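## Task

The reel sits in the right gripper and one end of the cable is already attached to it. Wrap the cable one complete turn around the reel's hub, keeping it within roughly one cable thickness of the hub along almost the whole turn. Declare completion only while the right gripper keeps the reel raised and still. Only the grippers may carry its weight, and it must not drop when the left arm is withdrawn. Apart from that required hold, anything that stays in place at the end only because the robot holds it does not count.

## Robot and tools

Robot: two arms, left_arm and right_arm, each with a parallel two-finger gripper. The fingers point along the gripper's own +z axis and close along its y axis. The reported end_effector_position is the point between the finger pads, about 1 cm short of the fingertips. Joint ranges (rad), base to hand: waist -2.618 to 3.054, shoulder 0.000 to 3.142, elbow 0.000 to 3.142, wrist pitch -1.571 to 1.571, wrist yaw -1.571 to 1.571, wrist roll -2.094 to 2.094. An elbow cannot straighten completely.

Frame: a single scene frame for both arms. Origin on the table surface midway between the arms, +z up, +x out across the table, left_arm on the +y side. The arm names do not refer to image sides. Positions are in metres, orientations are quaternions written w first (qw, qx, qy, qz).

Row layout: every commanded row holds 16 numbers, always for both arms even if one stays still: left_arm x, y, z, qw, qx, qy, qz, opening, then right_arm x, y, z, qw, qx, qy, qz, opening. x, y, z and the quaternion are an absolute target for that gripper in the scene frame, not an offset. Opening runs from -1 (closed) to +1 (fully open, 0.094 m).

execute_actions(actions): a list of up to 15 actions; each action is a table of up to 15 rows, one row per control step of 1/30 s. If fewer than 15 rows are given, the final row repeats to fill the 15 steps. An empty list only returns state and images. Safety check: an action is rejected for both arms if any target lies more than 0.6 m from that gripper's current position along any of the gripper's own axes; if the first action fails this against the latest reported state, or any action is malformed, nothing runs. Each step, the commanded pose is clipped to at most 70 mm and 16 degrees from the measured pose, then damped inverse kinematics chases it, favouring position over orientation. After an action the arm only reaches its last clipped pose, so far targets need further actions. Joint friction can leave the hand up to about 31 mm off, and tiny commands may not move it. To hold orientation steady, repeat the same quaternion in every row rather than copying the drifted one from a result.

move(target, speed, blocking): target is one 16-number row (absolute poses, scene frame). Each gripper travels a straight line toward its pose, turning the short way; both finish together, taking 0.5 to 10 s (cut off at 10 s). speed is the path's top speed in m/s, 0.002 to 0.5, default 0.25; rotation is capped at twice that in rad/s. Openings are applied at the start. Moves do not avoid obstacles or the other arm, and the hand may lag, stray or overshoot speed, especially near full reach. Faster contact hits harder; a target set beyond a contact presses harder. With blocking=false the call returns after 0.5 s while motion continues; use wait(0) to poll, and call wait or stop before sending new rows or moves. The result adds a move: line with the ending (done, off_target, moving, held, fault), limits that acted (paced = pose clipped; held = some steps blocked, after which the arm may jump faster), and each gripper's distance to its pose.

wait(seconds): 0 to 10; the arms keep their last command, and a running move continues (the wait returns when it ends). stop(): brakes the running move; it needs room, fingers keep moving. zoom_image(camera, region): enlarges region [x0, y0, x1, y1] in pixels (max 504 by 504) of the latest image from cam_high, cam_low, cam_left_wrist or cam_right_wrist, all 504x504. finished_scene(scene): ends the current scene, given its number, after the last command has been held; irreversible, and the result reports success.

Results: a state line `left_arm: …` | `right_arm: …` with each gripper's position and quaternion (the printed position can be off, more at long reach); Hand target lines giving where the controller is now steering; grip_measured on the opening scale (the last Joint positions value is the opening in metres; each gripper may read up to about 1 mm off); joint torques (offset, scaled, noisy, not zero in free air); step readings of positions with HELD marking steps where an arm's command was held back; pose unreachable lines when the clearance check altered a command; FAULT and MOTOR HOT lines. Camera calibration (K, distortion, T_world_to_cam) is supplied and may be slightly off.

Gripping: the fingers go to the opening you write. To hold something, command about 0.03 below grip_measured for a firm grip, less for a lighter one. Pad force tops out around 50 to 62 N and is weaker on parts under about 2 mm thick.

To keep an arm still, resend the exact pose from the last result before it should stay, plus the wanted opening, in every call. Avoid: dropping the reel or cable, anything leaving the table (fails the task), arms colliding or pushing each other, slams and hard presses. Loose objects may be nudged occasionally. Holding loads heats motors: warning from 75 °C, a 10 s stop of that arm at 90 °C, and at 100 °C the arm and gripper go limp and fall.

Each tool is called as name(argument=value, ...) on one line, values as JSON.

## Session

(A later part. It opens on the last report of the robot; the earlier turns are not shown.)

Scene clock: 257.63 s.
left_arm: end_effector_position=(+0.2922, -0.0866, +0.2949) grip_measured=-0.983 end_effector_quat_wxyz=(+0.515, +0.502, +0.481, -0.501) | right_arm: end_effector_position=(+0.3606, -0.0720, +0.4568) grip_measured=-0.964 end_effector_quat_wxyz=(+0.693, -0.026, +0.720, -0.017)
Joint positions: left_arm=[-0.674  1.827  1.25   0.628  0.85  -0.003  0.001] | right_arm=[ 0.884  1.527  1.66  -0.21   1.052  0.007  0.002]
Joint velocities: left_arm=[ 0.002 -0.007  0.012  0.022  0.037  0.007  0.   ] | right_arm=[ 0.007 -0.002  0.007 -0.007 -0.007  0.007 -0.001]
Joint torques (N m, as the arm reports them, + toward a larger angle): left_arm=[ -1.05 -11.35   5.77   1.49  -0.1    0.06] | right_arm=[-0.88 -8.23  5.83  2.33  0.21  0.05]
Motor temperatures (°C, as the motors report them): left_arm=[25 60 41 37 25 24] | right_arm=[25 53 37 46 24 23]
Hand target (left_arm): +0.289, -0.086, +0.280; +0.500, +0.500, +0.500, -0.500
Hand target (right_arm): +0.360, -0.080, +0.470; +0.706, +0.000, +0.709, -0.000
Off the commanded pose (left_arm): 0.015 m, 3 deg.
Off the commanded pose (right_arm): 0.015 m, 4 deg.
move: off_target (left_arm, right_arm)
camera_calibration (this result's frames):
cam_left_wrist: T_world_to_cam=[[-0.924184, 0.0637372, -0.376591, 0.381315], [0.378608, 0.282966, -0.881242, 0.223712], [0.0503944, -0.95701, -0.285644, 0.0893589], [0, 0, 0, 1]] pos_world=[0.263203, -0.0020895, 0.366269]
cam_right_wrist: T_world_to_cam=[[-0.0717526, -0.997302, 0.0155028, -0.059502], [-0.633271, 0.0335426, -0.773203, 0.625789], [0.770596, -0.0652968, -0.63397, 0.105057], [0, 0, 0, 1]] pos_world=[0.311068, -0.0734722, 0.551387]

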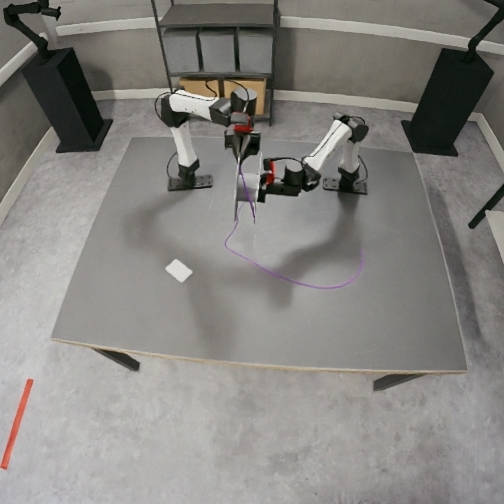

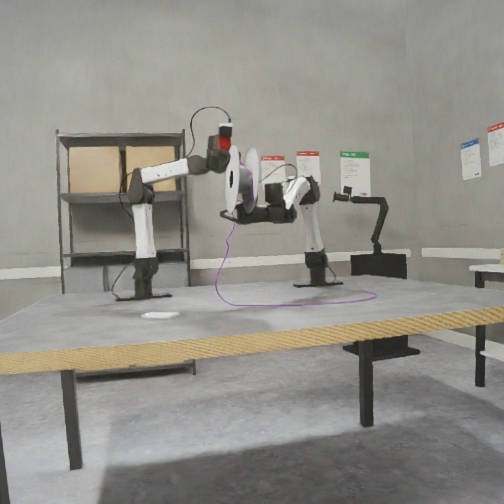

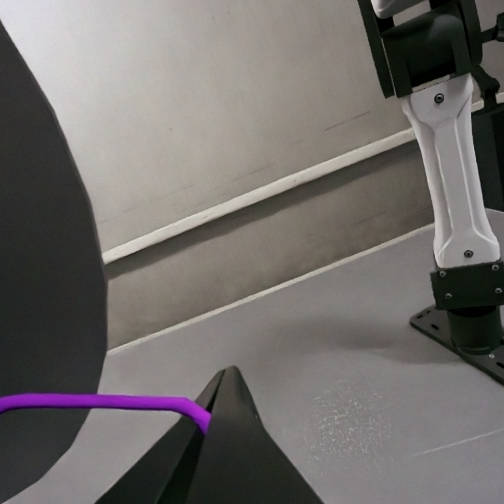

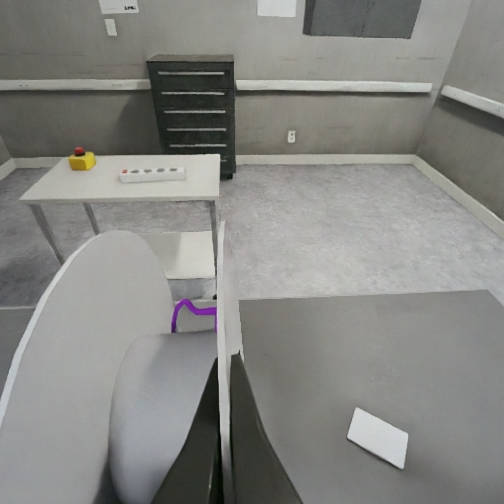

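move(target=[0.25,-0.075,0.35, 0.5,0.5,0.5,-0.5, -1, 0.36,-0.08,0.47, 0.707,0,0.707,0, -1], speed=0.08)

move(target=[0.25,0.01,0.40, 0.5,0.5,0.5,-0.5, -1, 0.36,-0.08,0.47, 0.707,0,0.707,0, -1], speed=0.08)

move(target=[0.30,0.01,0.54, 0.5,0.5,0.5,-0.5, -1, 0.36,-0.08,0.47, 0.707,0,0.707,0, -1], speed=0.08)

Scene clock: 264.27 s.
left_arm: end_effector_position=(+0.2512, -0.0733, +0.3412) grip_measured=-0.983 end_effector_quat_wxyz=(+0.497, +0.500, +0.502, -0.501) | right_arm: end_effector_position=(+0.3606, -0.0721, +0.4562) grip_measured=-0.964 end_effector_quat_wxyz=(+0.693, -0.027, +0.721, -0.018)
Joint positions: left_arm=[-0.723  1.63   1.25   0.375  0.797 -0.003  0.001] | right_arm=[ 0.884  1.527  1.66  -0.214  1.052  0.007  0.002]
Joint velocities: left_arm=[ 0.012  0.002 -0.007 -0.007 -0.007  0.007 -0.001] | right_arm=[-0.002 -0.002  0.017  0.066  0.007 -0.051  0.   ]
Joint torques (N m, as the arm reports them, + toward a larger angle): left_arm=[-1.26 -9.8   9.9   1.56 -0.03  0.05] | right_arm=[-0.83 -8.27  5.82  2.37  0.19  0.05]
Motor temperatures (°C, as the motors report them): left_arm=[25 58 40 36 25 24] | right_arm=[25 52 37 47 23 23]
Hand target (left_arm): +0.249, -0.075, +0.350; +0.500, +0.499, +0.500, -0.501
Hand target (right_arm): +0.360, -0.080, +0.470; +0.706, +0.000, +0.709, -0.000
Off the commanded pose (left_arm): 0.009 m, 0 deg.
Off the commanded pose (right_arm): 0.016 m, 4 deg.
move: off_target (right_arm)
camera_calibration (this result's frames):
cam_left_wrist: T_world_to_cam=[[-0.938919, 0.0734907, -0.3362, 0.350588], [0.34165, 0.31631, -0.884999, 0.289314], [0.0413041, -0.945805, -0.322098, 0.132834], [0, 0, 0, 1]] pos_world=[0.224843, 0.00835716, 0.416695]
cam_right_wrist: T_world_to_cam=[[-0.0717208, -0.997244, 0.0189635, -0.0611223], [-0.634699, 0.030964, -0.772138, 0.625151], [0.769424, -0.0674145, -0.635171, 0.105507], [0, 0, 0, 1]] pos_world=[0.31122, -0.0731984, 0.550877]

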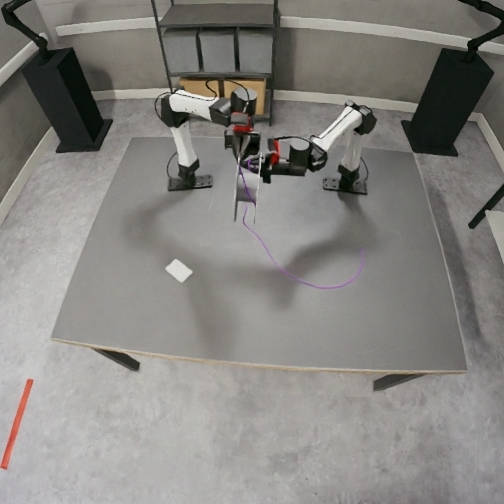

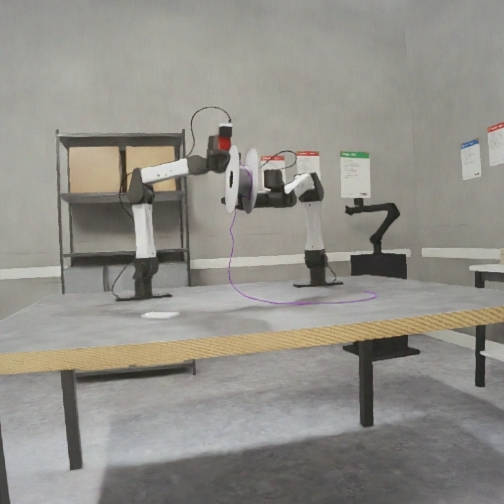

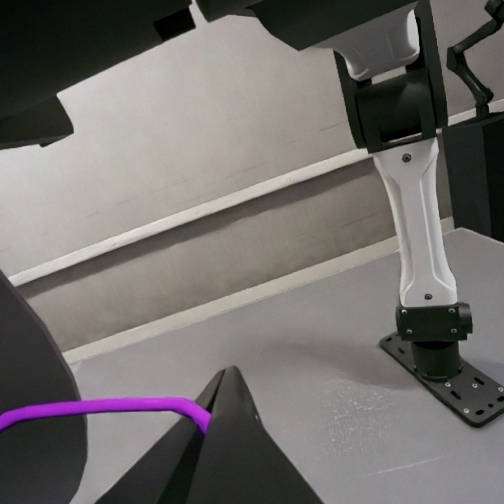

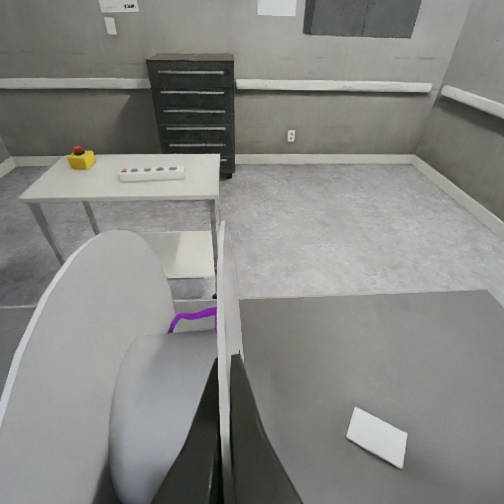

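Scene clock: 266.03 s.
left_arm: end_effector_position=(+0.2516, +0.0057, +0.3879) grip_measured=-0.983 end_effector_quat_wxyz=(+0.496, +0.496, +0.509, -0.499) | right_arm: end_effector_position=(+0.3606, -0.0718, +0.4575) grip_measured=-0.964 end_effector_quat_wxyz=(+0.694, -0.025, +0.719, -0.015)
Joint positions: left_arm=[-0.543  1.426  1.25   0.158  0.964 -0.003  0.001] | right_arm=[ 0.884  1.527  1.66  -0.206  1.051  0.007  0.002]
Joint velocities: left_arm=[-0.022 -0.007 -0.027 -0.066 -0.051  0.007  0.001] | right_arm=[-0.007  0.007  0.012 -0.037 -0.022  0.022  0.001]
Joint torques (N m, as the arm reports them, + toward a larger angle): left_arm=[ 0.22 -8.29  9.75  1.51  0.24  0.09] | right_arm=[-0.86 -8.27  5.8   2.31  0.21  0.03]
Motor temperatures (°C, as the motors report them): left_arm=[25 58 40 36 25 24] | right_arm=[25 52 37 47 23 23]
Hand target (left_arm): +0.248, +0.011, +0.399; +0.500, +0.500, +0.500, -0.500
Hand target (right_arm): +0.360, -0.080, +0.470; +0.706, +0.000, +0.708, -0.000
Off the commanded pose (left_arm): 0.013 m, 1 deg.
Off the commanded pose (right_arm): 0.015 m, 4 deg.
move: off_target (left_arm, right_arm)
camera_calibration (this result's frames):
cam_left_wrist: T_world_to_cam=[[-0.943588, 0.0636047, -0.324957, 0.357721], [0.327351, 0.326889, -0.886558, 0.309687], [0.0498354, -0.94292, -0.329269, 0.22325], [0, 0, 0, 1]] pos_world=[0.225039, 0.0865211, 0.464309]
cam_right_wrist: T_world_to_cam=[[-0.0710208, -0.997407, 0.0116724, -0.0578555], [-0.631764, 0.0359233, -0.774328, 0.626448], [0.771901, -0.0623676, -0.632676, 0.104617], [0, 0, 0, 1]] pos_world=[0.310904, -0.0736848, 0.551941]

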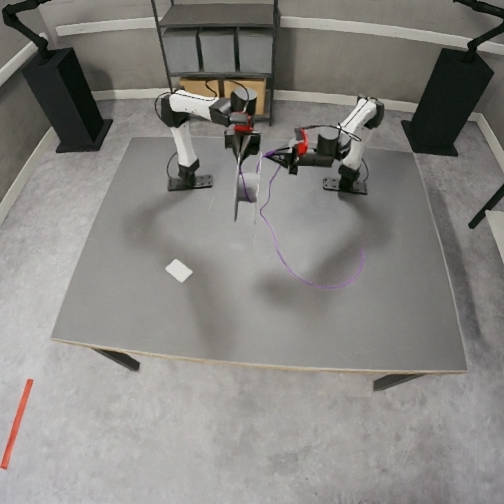

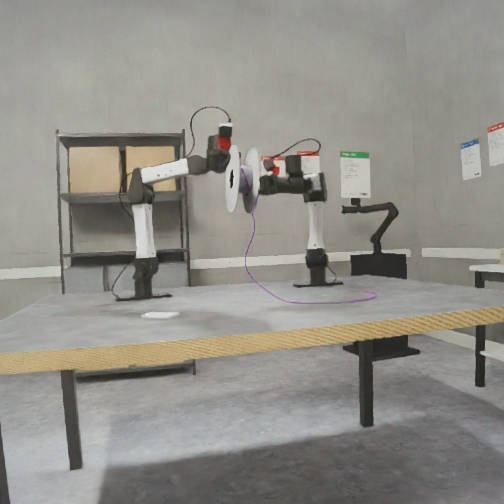

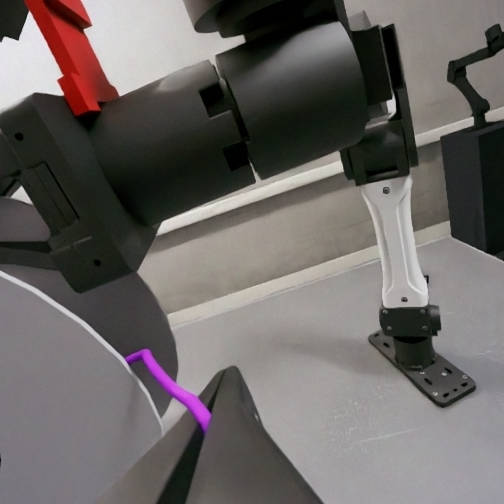

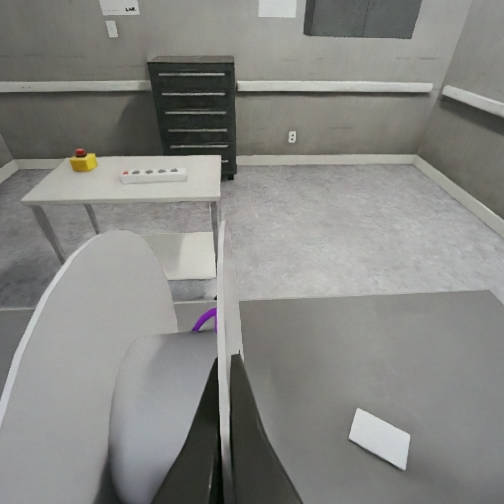

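Scene clock: 268.57 s.
left_arm: end_effector_position=(+0.3029, -0.0006, +0.4953) grip_measured=-0.983 end_effector_quat_wxyz=(+0.443, +0.482, +0.555, -0.512) | right_arm: end_effector_position=(+0.3605, -0.0656, +0.4773) grip_measured=-0.964 end_effector_quat_wxyz=(+0.715, +0.004, +0.698, +0.039)
Joint positions: left_arm=[-0.475  1.805  2.207 -0.564  1.039 -0.003  0.001] | right_arm=[ 0.884  1.527  1.66  -0.083  1.015  0.018  0.002]
Joint velocities: left_arm=[-0.002 -0.002  0.012 -0.11   0.007  0.022  0.001] | right_arm=[ 0.017 -0.002  0.007 -0.11   0.051  0.007  0.   ]
Joint torques (N m, as the arm reports them, + toward a larger angle): left_arm=[  1.59 -11.4   11.05   2.23   0.44   0.23] | right_arm=[-0.93 -8.14  5.59  1.26  0.48 -0.19]
Motor temperatures (°C, as the motors report them): left_arm=[25 57 41 37 25 24] | right_arm=[25 52 37 46 23 23]
Hand target (left_arm): +0.293, +0.014, +0.536; +0.500, +0.502, +0.501, -0.498
Hand target (right_arm): +0.360, -0.080, +0.471; +0.708, -0.000, +0.707, +0.000
Off the commanded pose (left_arm): 0.046 m, 9 deg.
Off the commanded pose (right_arm): 0.016 m, 5 deg.
move: off_target (left_arm, right_arm)
camera_calibration (this result's frames):
cam_left_wrist: T_world_to_cam=[[-0.97609, 0.0884416, -0.198562, 0.388676], [0.217359, 0.388846, -0.895296, 0.427785], [-0.00197127, -0.917048, -0.398772, 0.300216], [0, 0, 0, 1]] pos_world=[0.286991, 0.0745953, 0.579888]
cam_right_wrist: T_world_to_cam=[[-0.0328066, -0.99342, -0.10973, -0.00739218], [-0.587921, 0.107967, -0.801681, 0.643493], [0.808253, 0.0382121, -0.587594, 0.089593], [0, 0, 0, 1]] pos_world=[0.305667, -0.0802428, 0.567709]

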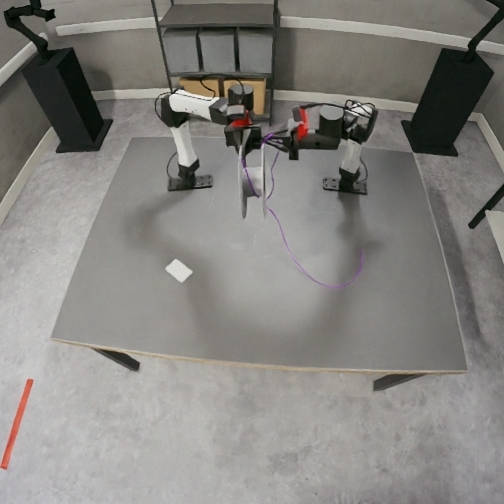

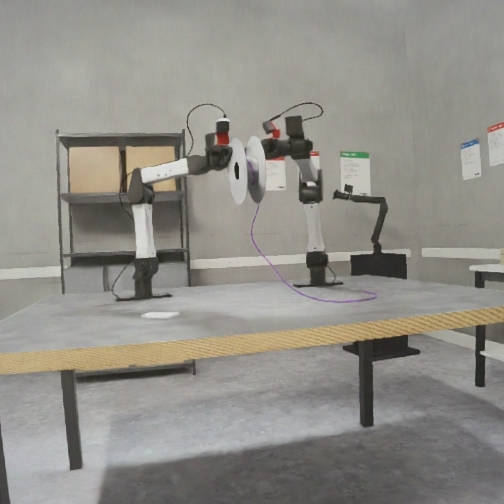

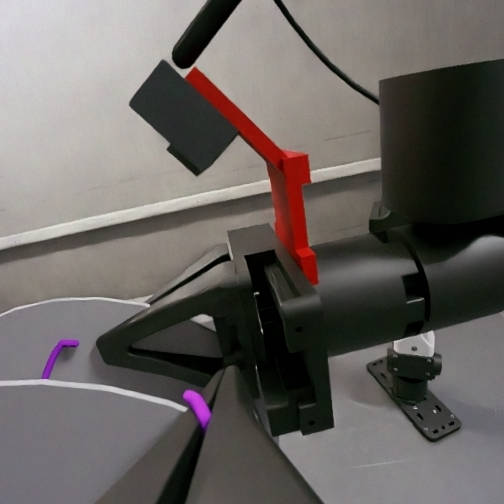

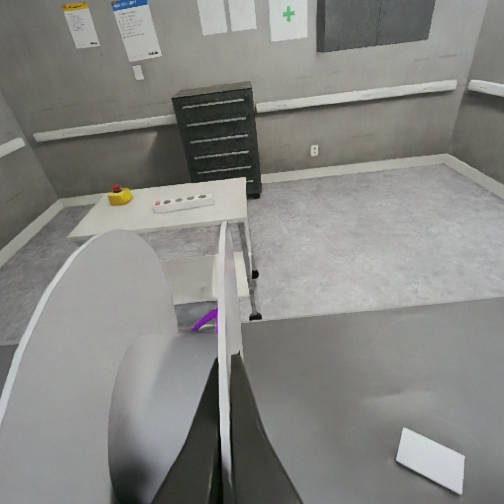

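move(target=[0.37,-0.005,0.51, 0.5,0.5,0.5,-0.5, -1, 0.36,-0.08,0.47, 0.707,0,0.707,0, -1], speed=0.06)

move(target=[0.44,-0.06,0.515, 0.5,0.5,0.5,-0.5, -1, 0.36,-0.08,0.47, 0.707,0,0.707,0, -1], speed=0.06)

Scene clock: 274.03 s.
left_arm: end_effector_position=(+0.3256, -0.0137, +0.4916) grip_measured=-0.984 end_effector_quat_wxyz=(+0.418, +0.519, +0.502, -0.552) | right_arm: end_effector_position=(+0.3662, -0.0793, +0.4720) grip_measured=-0.964 end_effector_quat_wxyz=(+0.710, +0.017, +0.704, +0.007)
Joint positions: left_arm=[-0.446  2.024  2.456 -0.558  1.224 -0.003  0.001] | right_arm=[ 0.865  1.527  1.66  -0.114  1.059  0.018  0.002]
Joint velocities: left_arm=[-0.012  0.017  0.027 -0.037  0.022 -0.007 -0.   ] | right_arm=[ 0.002 -0.007  0.007  0.037  0.022 -0.022 -0.   ]
Joint torques (N m, as the arm reports them, + toward a larger angle): left_arm=[ 4.24 -9.83  9.15  2.22 -0.98  0.27] | right_arm=[ 0.73 -8.19  5.53  1.52  0.01 -0.17]
Motor temperatures (°C, as the motors report them): left_arm=[25 56 42 38 25 24] | right_arm=[25 51 37 45 23 23]
Hand target (left_arm): +0.364, +0.003, +0.507; +0.498, +0.502, +0.501, -0.498
Hand target (right_arm): +0.360, -0.080, +0.470; +0.707, -0.000, +0.707, +0.000
Off the commanded pose (left_arm): 0.049 m, 11 deg.
Off the commanded pose (right_arm): 0.007 m, 2 deg.
move: off_target (left_arm)
camera_calibration (this result's frames):
cam_left_wrist: T_world_to_cam=[[-0.947669, 0.227947, -0.223525, 0.416244], [0.288663, 0.312729, -0.904917, 0.40506], [-0.13637, -0.922085, -0.362164, 0.31249], [0, 0, 0, 1]] pos_world=[0.32015, 0.066587, 0.572759]
cam_right_wrist: T_world_to_cam=[[-0.0972923, -0.991903, -0.0816263, -0.011001], [-0.59408, 0.123681, -0.794841, 0.644307], [0.798501, -0.0288393, -0.601303, 0.0871393], [0, 0, 0, 1]] pos_world=[0.312119, -0.0880873, 0.563621]

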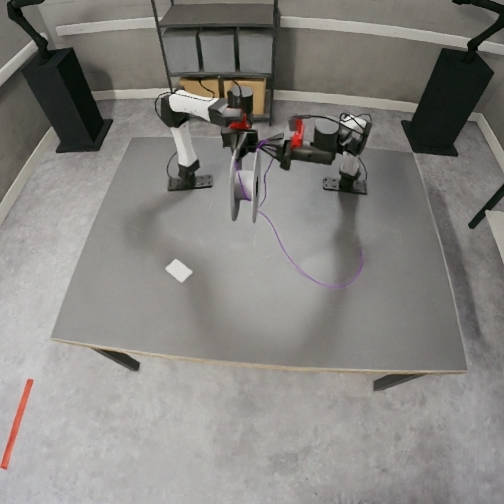

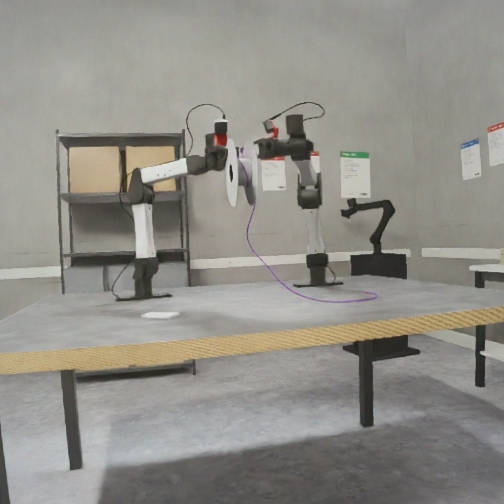

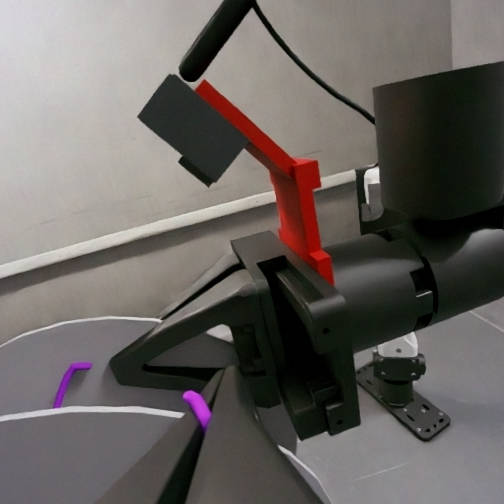

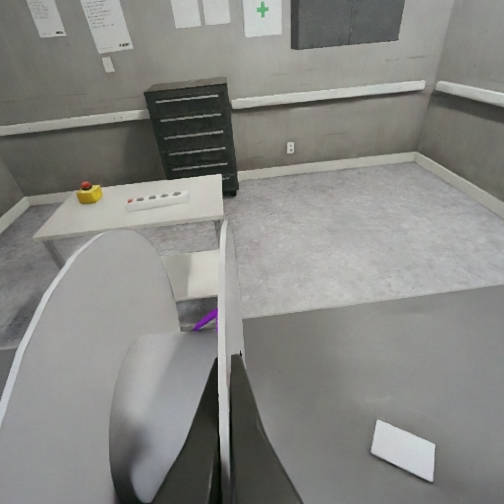

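Scene clock: 276.37 s.
left_arm: end_effector_position=(+0.3438, -0.0356, +0.4932) grip_measured=-0.985 end_effector_quat_wxyz=(+0.405, +0.534, +0.458, -0.584) | right_arm: end_effector_position=(+0.3756, -0.1050, +0.4733) grip_measured=-0.964 end_effector_quat_wxyz=(+0.711, +0.059, +0.700, -0.029)
Joint positions: left_arm=[-0.457  2.313  2.866 -0.507  1.316 -0.147  0.001] | right_arm=[ 0.825  1.527  1.66  -0.104  1.131  0.018  0.002]
Joint velocities: left_arm=[-0.012  0.007 -0.007  0.022 -0.007 -0.007  0.   ] | right_arm=[ 0.012  0.007 -0.007  0.022  0.007 -0.125 -0.001]
Joint torques (N m, as the arm reports them, + toward a larger angle): left_arm=[ 3.25 -9.47  7.34  2.23 -2.49  0.37] | right_arm=[ 3.99 -8.42  5.    1.42 -0.73 -0.17]
Motor temperatures (°C, as the motors report them): left_arm=[25 56 42 38 26 24] | right_arm=[25 51 37 45 24 23]
Hand target (left_arm): +0.410, -0.029, +0.495; +0.516, +0.479, +0.491, -0.513
Hand target (right_arm): +0.360, -0.081, +0.470; +0.708, +0.001, +0.707, -0.001
Off the commanded pose (left_arm): 0.102 m, 16 deg; position clipped at the last step of the last action.
Off the commanded pose (right_arm): 0.030 m, 8 deg.
elbow stopped short (left arm): the move would have taken joint 3 (elbow) straighter than the controller allows; a more bent joint 3 avoids this.
move: off_target (left_arm, right_arm); limits=paced
camera_calibration (this result's frames):
cam_left_wrist: T_world_to_cam=[[-0.91877, 0.309751, -0.244778, 0.442312], [0.322176, 0.229921, -0.918335, 0.400313], [-0.228175, -0.9226, -0.311039, 0.301737], [0, 0, 0, 1]] pos_world=[0.346261, 0.0493358, 0.569741]
cam_right_wrist: T_world_to_cam=[[-0.206547, -0.974126, -0.0917401, 0.0122719], [-0.573124, 0.196446, -0.795574, 0.654239], [0.793012, -0.111745, -0.59887, 0.0718729], [0, 0, 0, 1]] pos_world=[0.320498, -0.108537, 0.564664]

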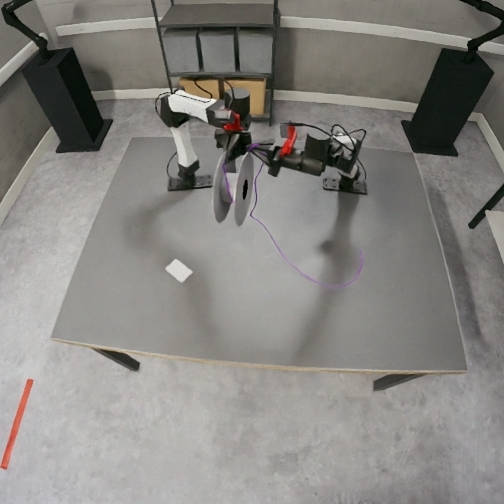

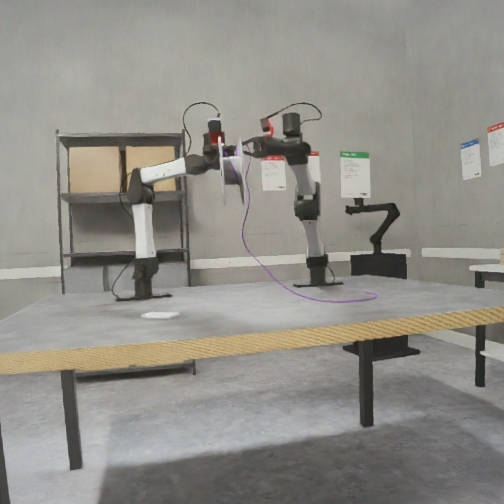

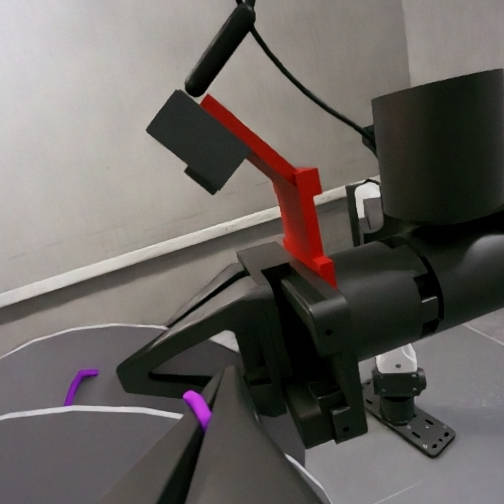

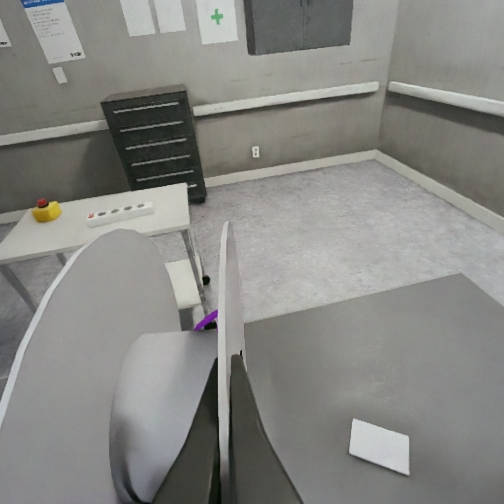

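move(target=[0.31,0.0,0.495, 0.5,0.5,0.5,-0.5, -1, 0.36,-0.08,0.47, 0.707,0,0.707,0, -1], speed=0.06)

move(target=[0.31,0.0,0.495, 0.5,0.5,0.5,-0.5, 0.4, 0.36,-0.08,0.47, 0.707,0,0.707,0, -1])

move(target=[0.31,0.09,0.495, 0.5,0.5,0.5,-0.5, 1, 0.36,-0.08,0.47, 0.707,0,0.707,0, -1], speed=0.08)

move(target=[0.37,0.10,0.33, 0.5,0.5,0.5,-0.5, 1, 0.36,-0.08,0.47, 0.707,0,0.707,0, -1], speed=0.1)

Scene clock: 285.17 s.
left_arm: end_effector_position=(+0.3151, -0.0051, +0.4829) grip_measured=-0.985 end_effector_quat_wxyz=(+0.474, +0.495, +0.520, -0.509) | right_arm: end_effector_position=(+0.3629, -0.0708, +0.4686) grip_measured=-0.964 end_effector_quat_wxyz=(+0.706, -0.006, +0.708, +0.012)
Joint positions: left_arm=[-0.465  1.784  2.047 -0.33   1.063 -0.003  0.001] | right_arm=[ 0.877  1.527  1.66  -0.136  1.032  0.01   0.002]
Joint velocities: left_arm=[ 0.002 -0.002 -0.012 -0.007 -0.051 -0.037 -0.   ] | right_arm=[-0.017  0.002 -0.017 -0.022 -0.007  0.007  0.   ]
Joint torques (N m, as the arm reports them, + toward a larger angle): left_arm=[ -0.58 -12.19   6.25   1.99  -0.03   0.14] | right_arm=[-0.26 -8.19  5.38  1.77  0.35 -0.07]
Motor temperatures (°C, as the motors report them): left_arm=[25 55 41 39 28 24] | right_arm=[26 50 36 44 24 23]
Hand target (left_arm): +0.310, -0.002, +0.496; +0.499, +0.501, +0.501, -0.500
Hand target (right_arm): +0.360, -0.080, +0.470; +0.707, +0.000, +0.707, -0.000
Off the commanded pose (left_arm): 0.014 m, 4 deg.
Off the commanded pose (right_arm): 0.010 m, 1 deg.
move: off_target (left_arm)
camera_calibration (this result's frames):
cam_left_wrist: T_world_to_cam=[[-0.955201, 0.0902384, -0.281866, 0.432228], [0.295561, 0.340215, -0.892691, 0.389617], [0.0153401, -0.936008, -0.351644, 0.262848], [0, 0, 0, 1]] pos_world=[0.293677, 0.0744706, 0.562067]
cam_right_wrist: T_world_to_cam=[[-0.0597135, -0.996696, -0.05506, -0.029584], [-0.606241, 0.0800311, -0.791244, 0.638245], [0.793036, -0.0138684, -0.609017, 0.0946253], [0, 0, 0, 1]] pos_world=[0.310122, -0.0792534, 0.561007]

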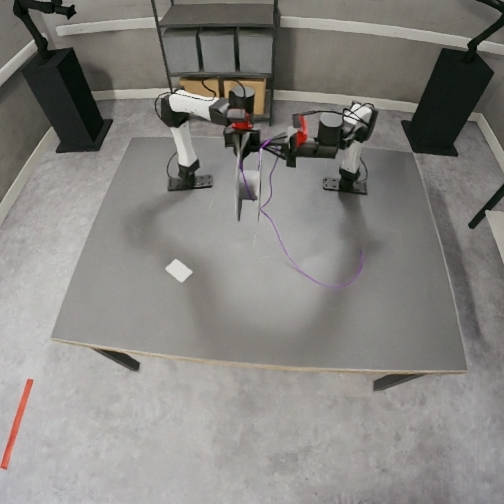

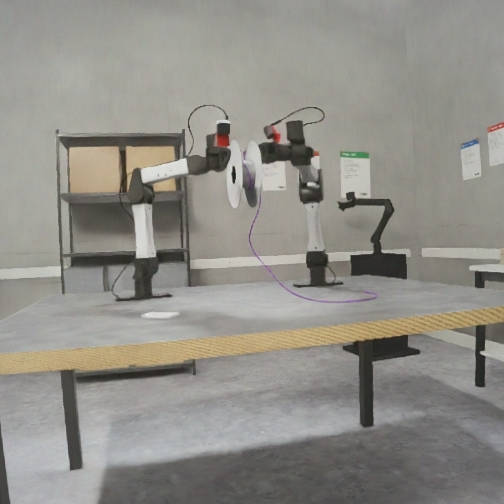

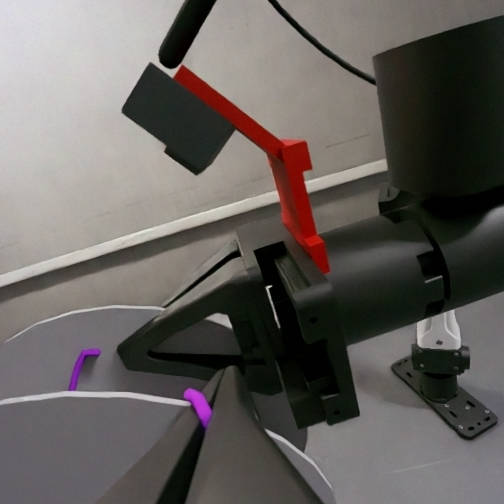

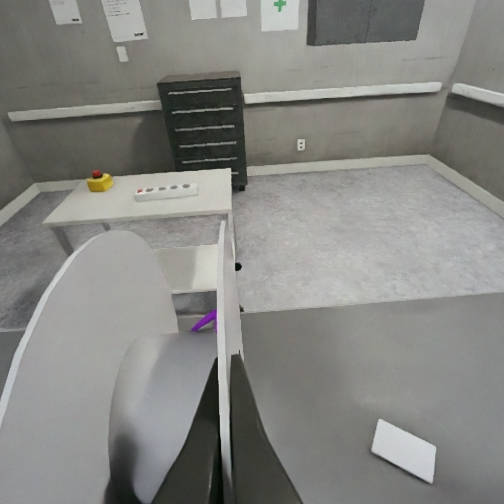

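Scene clock: 286.03 s.
left_arm: end_effector_position=(+0.3065, -0.0006, +0.5010) grip_measured=+0.399 end_effector_quat_wxyz=(+0.498, +0.503, +0.495, -0.504) | right_arm: end_effector_position=(+0.3638, -0.0750, +0.4609) grip_measured=-0.964 end_effector_quat_wxyz=(+0.698, -0.014, +0.716, -0.011)
Joint positions: left_arm=[-0.465  1.759  2.047 -0.282  1.066 -0.003  0.066] | right_arm=[ 0.873  1.527  1.66  -0.184  1.049  0.009  0.002]
Joint velocities: left_arm=[-0.007 -0.012  0.022 -0.022 -0.022 -0.037 -0.   ] | right_arm=[-0.002  0.012  0.002  0.051 -0.037 -0.037  0.   ]
Joint torques (N m, as the arm reports them, + toward a larger angle): left_arm=[ -0.31 -10.27   5.11   1.64  -0.1    0.13] | right_arm=[-0.03 -8.18  5.7   2.15  0.18 -0.01]
Motor temperatures (°C, as the motors report them): left_arm=[25 55 41 39 28 24] | right_arm=[26 50 36 44 24 23]
Hand target (left_arm): +0.310, -0.000, +0.495; +0.500, +0.501, +0.500, -0.499
Hand target (right_arm): +0.360, -0.080, +0.470; +0.706, +0.000, +0.708, -0.000
Off the commanded pose (left_arm): 0.007 m, 1 deg.
Off the commanded pose (right_arm): 0.011 m, 3 deg.
move: off_target (right_arm)
camera_calibration (this result's frames):
cam_left_wrist: T_world_to_cam=[[-0.935168, 0.0825555, -0.344448, 0.453922], [0.352686, 0.306954, -0.883964, 0.384922], [0.0327537, -0.948137, -0.31617, 0.250504], [0, 0, 0, 1]] pos_world=[0.280532, 0.0818854, 0.575811]
cam_right_wrist: T_world_to_cam=[[-0.0806001, -0.996697, -0.00998244, -0.0473107], [-0.62312, 0.0582017, -0.779957, 0.632363], [0.777962, -0.0566444, -0.625753, 0.0991791], [0, 0, 0, 1]] pos_world=[0.313067, -0.0783411, 0.554805]

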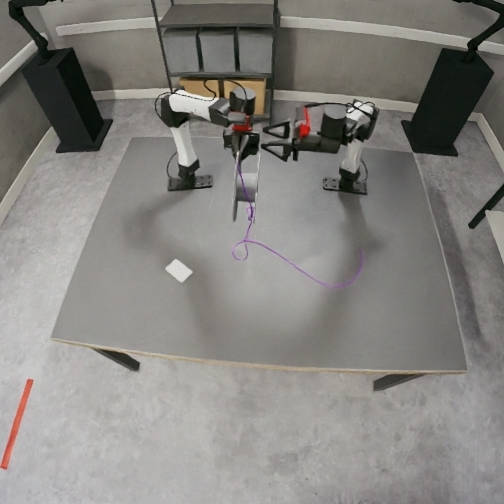

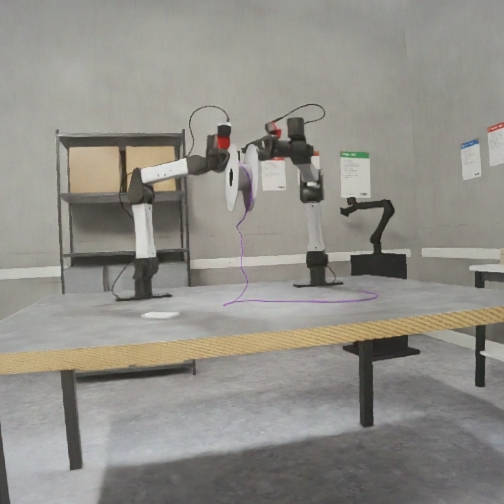

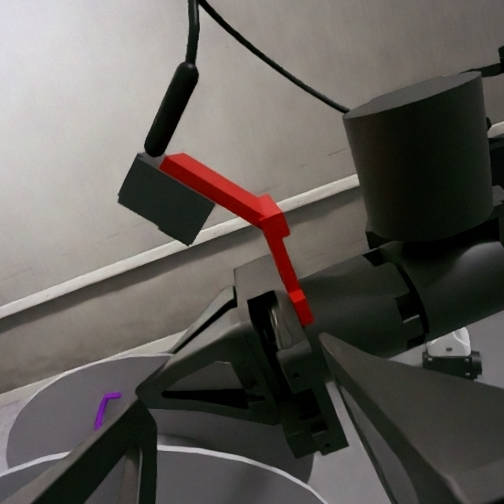

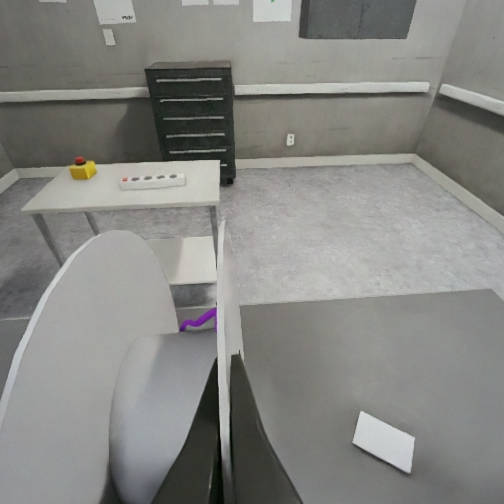

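Scene clock: 287.60 s.
left_arm: end_effector_position=(+0.3098, +0.0867, +0.4995) grip_measured=+1.000 end_effector_quat_wxyz=(+0.501, +0.498, +0.503, -0.499) | right_arm: end_effector_position=(+0.3636, -0.0753, +0.4564) grip_measured=-0.964 end_effector_quat_wxyz=(+0.693, -0.023, +0.721, -0.020)
Joint positions: left_arm=[-0.232  1.617  1.885 -0.272  1.279  0.001  0.094] | right_arm=[ 0.873  1.527  1.66  -0.212  1.049  0.009  0.002]
Joint velocities: left_arm=[-0.002 -0.002  0.002  0.095 -0.11   0.022  0.   ] | right_arm=[-0.012  0.012 -0.012  0.022 -0.037 -0.037  0.   ]
Joint torques (N m, as the arm reports them, + toward a larger angle): left_arm=[ 0.03 -8.95  5.18  1.57  0.17  0.15] | right_arm=[ 0.04 -8.26  5.85  2.35  0.22  0.03]
Motor temperatures (°C, as the motors report them): left_arm=[25 54 41 39 27 24] | right_arm=[26 50 36 44 24 23]
Hand target (left_arm): +0.308, +0.089, +0.495; +0.499, +0.501, +0.501, -0.499
Hand target (right_arm): +0.360, -0.081, +0.470; +0.706, +0.000, +0.709, +0.000
Off the commanded pose (left_arm): 0.006 m, 0 deg.
Off the commanded pose (right_arm): 0.015 m, 4 deg.
move: off_target (right_arm)
camera_calibration (this result's frames):
cam_left_wrist: T_world_to_cam=[[-0.938603, 0.0642928, -0.338956, 0.449205], [0.34123, 0.317846, -0.88461, 0.358576], [0.050862, -0.94596, -0.32027, 0.328925], [0, 0, 0, 1]] pos_world=[0.282538, 0.168297, 0.574806]
cam_right_wrist: T_world_to_cam=[[-0.0805579, -0.996622, 0.0159494, -0.0594715], [-0.634093, 0.0388952, -0.772278, 0.627763], [0.769049, -0.0723265, -0.635084, 0.102747], [0, 0, 0, 1]] pos_world=[0.314252, -0.0762563, 0.551009]

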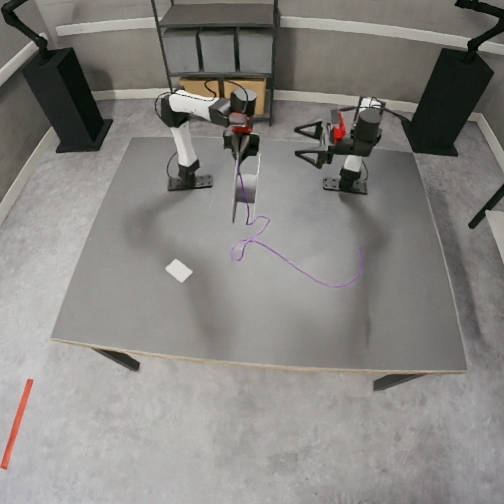

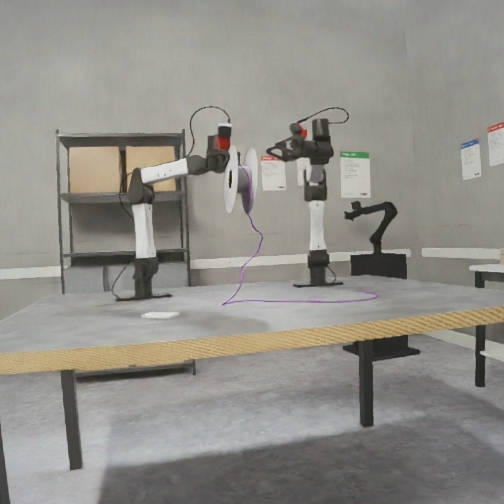

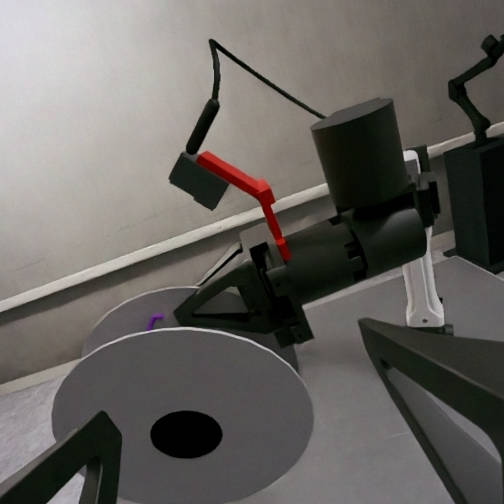

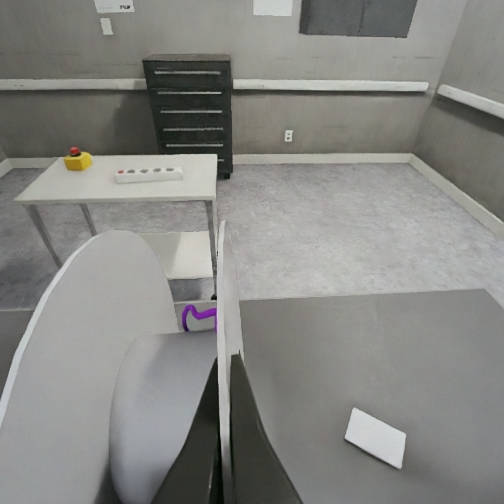

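Scene clock: 290.20 s.
left_arm: end_effector_position=(+0.3705, +0.0972, +0.3491) grip_measured=+1.000 end_effector_quat_wxyz=(+0.514, +0.510, +0.486, -0.488) | right_arm: end_effector_position=(+0.3636, -0.0753, +0.4558) grip_measured=-0.964 end_effector_quat_wxyz=(+0.692, -0.024, +0.721, -0.021)
Joint positions: left_arm=[-0.16   1.719  1.364  0.385  1.355  0.02   0.094] | right_arm=[ 0.873  1.527  1.66  -0.216  1.049  0.009  0.002]
Joint velocities: left_arm=[ 0.012 -0.017 -0.012  0.022  0.007 -0.022  0.   ] | right_arm=[ 0.002 -0.002 -0.007  0.007  0.007 -0.007 -0.001]
Joint torques (N m, as the arm reports them, + toward a larger angle): left_arm=[ 0.22 -8.33  5.34  1.48  0.15 -0.08] | right_arm=[ 0.01 -8.27  5.88  2.37  0.23  0.05]
Motor temperatures (°C, as the motors report them): left_arm=[25 54 41 39 27 24] | right_arm=[26 49 36 45 24 23]
Hand target (left_arm): +0.373, +0.100, +0.331; +0.500, +0.500, +0.500, -0.500
Hand target (right_arm): +0.360, -0.081, +0.470; +0.705, +0.000, +0.709, -0.000
Off the commanded pose (left_arm): 0.019 m, 3 deg.
Off the commanded pose (right_arm): 0.015 m, 4 deg.
move: off_target (left_arm, right_arm)
camera_calibration (this result's frames):
cam_left_wrist: T_world_to_cam=[[-0.919206, 0.0655164, -0.388288, 0.464399], [0.388619, 0.309998, -0.867685, 0.178738], [0.0635208, -0.948477, -0.310413, 0.279695], [0, 0, 0, 1]] pos_world=[0.339651, 0.17945, 0.42223]
cam_right_wrist: T_world_to_cam=[[-0.0805282, -0.99657, 0.0190608, -0.0609283], [-0.635402, 0.0365914, -0.771314, 0.627192], [0.767971, -0.0742238, -0.636169, 0.103158], [0, 0, 0, 1]] pos_world=[0.314391, -0.0760125, 0.550549]

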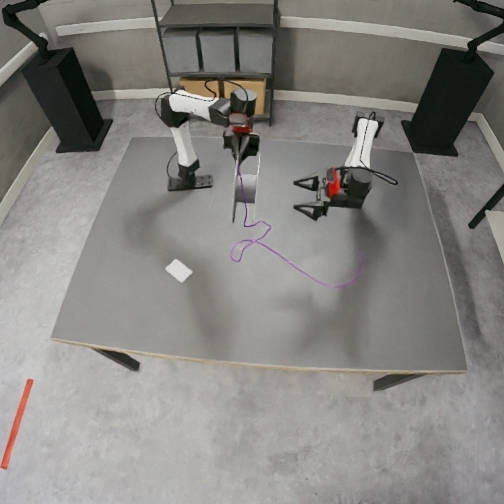

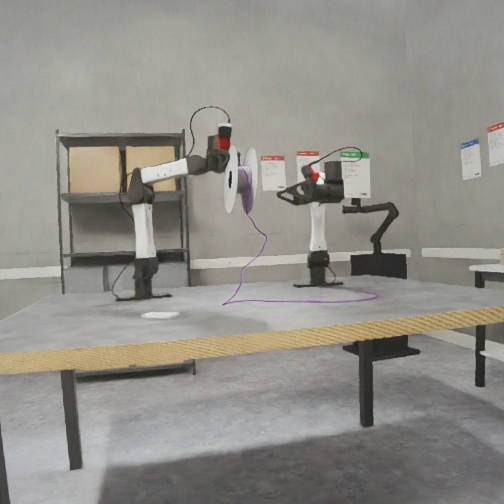

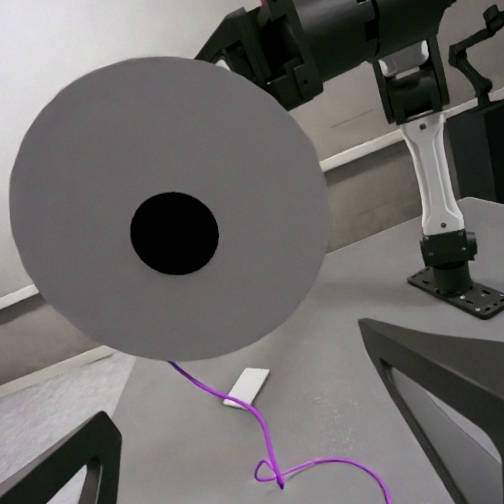

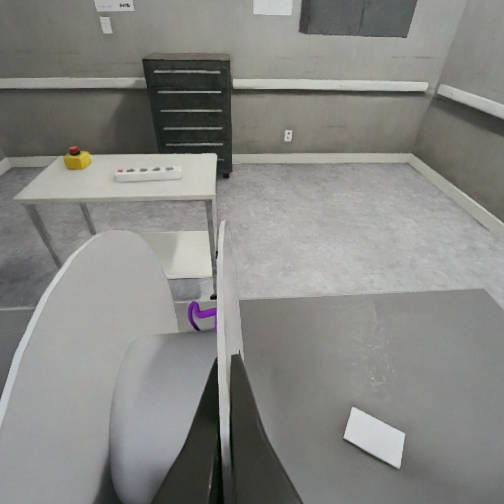

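execute_actions(actions=[])

Scene clock: 297.67 s.
left_arm: end_effector_position=(+0.3705, +0.0972, +0.3497) grip_measured=+1.000 end_effector_quat_wxyz=(+0.515, +0.510, +0.486, -0.488) | right_arm: end_effector_position=(+0.3636, -0.0753, +0.4558) grip_measured=-0.964 end_effector_quat_wxyz=(+0.692, -0.024, +0.721, -0.021)
Joint positions: left_arm=[-0.16   1.719  1.364  0.39   1.355  0.017  0.094] | right_arm=[ 0.873  1.527  1.66  -0.216  1.049  0.009  0.002]
Joint velocities: left_arm=[ 0.002 -0.002  0.007 -0.007 -0.066 -0.037  0.   ] | right_arm=[-0.002  0.002  0.002 -0.066  0.007  0.066  0.   ]
Joint torques (N m, as the arm reports them, + toward a larger angle): left_arm=[ 0.21 -8.29  5.33  1.48  0.14 -0.08] | right_arm=[ 0.04 -8.24  5.84  2.38  0.23  0.05]
Motor temperatures (°C, as the motors report them): left_arm=[25 52 40 38 26 24] | right_arm=[26 49 37 46 23 23]
Hand target (left_arm): +0.373, +0.100, +0.331; +0.500, +0.500, +0.500, -0.500
Hand target (right_arm): +0.360, -0.081, +0.470; +0.705, +0.000, +0.709, -0.000
Off the commanded pose (left_arm): 0.020 m, 3 deg.
Off the commanded pose (right_arm): 0.015 m, 4 deg.
camera_calibration (this result's frames):
cam_left_wrist: T_world_to_cam=[[-0.918513, 0.0650656, -0.390001, 0.465013], [0.390169, 0.308928, -0.86737, 0.178715], [0.0640461, -0.948857, -0.309141, 0.279295], [0, 0, 0, 1]] pos_world=[0.339503, 0.179545, 0.422708]
cam_right_wrist: T_world_to_cam=[[-0.0805282, -0.99657, 0.0190608, -0.0609283], [-0.635402, 0.0365914, -0.771314, 0.627192], [0.767971, -0.0742238, -0.636169, 0.103158], [0, 0, 0, 1]] pos_world=[0.314391, -0.0760125, 0.550549]

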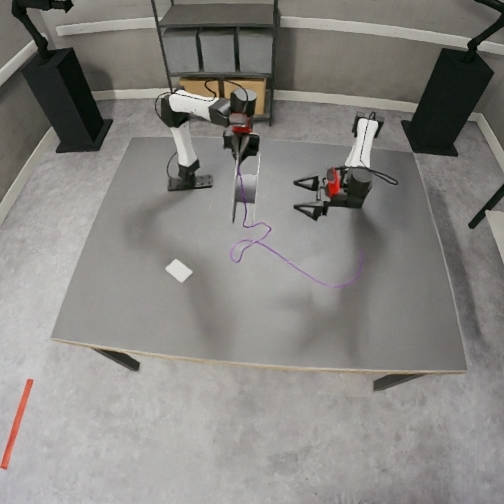

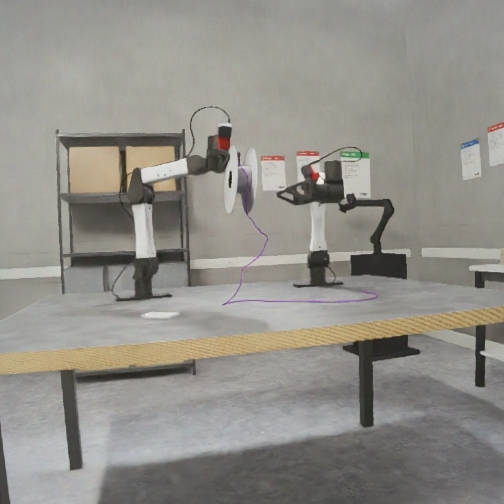

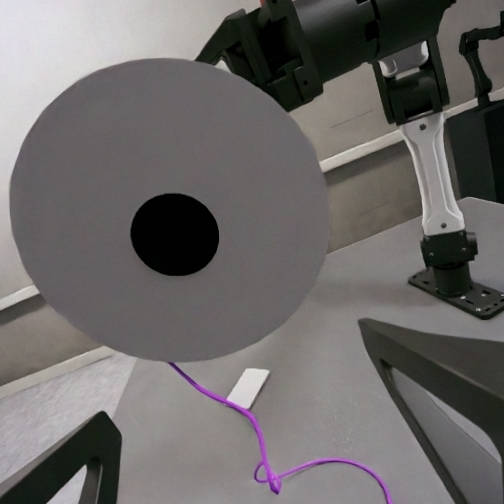

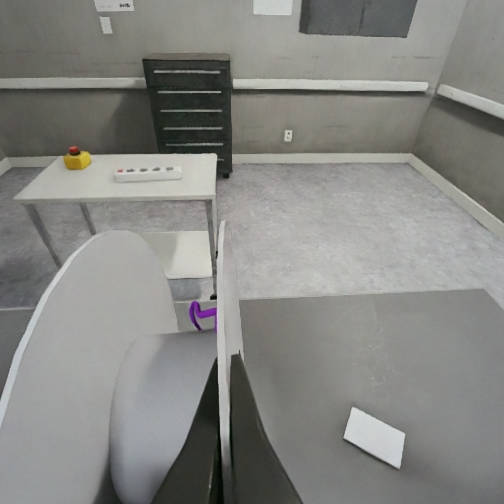

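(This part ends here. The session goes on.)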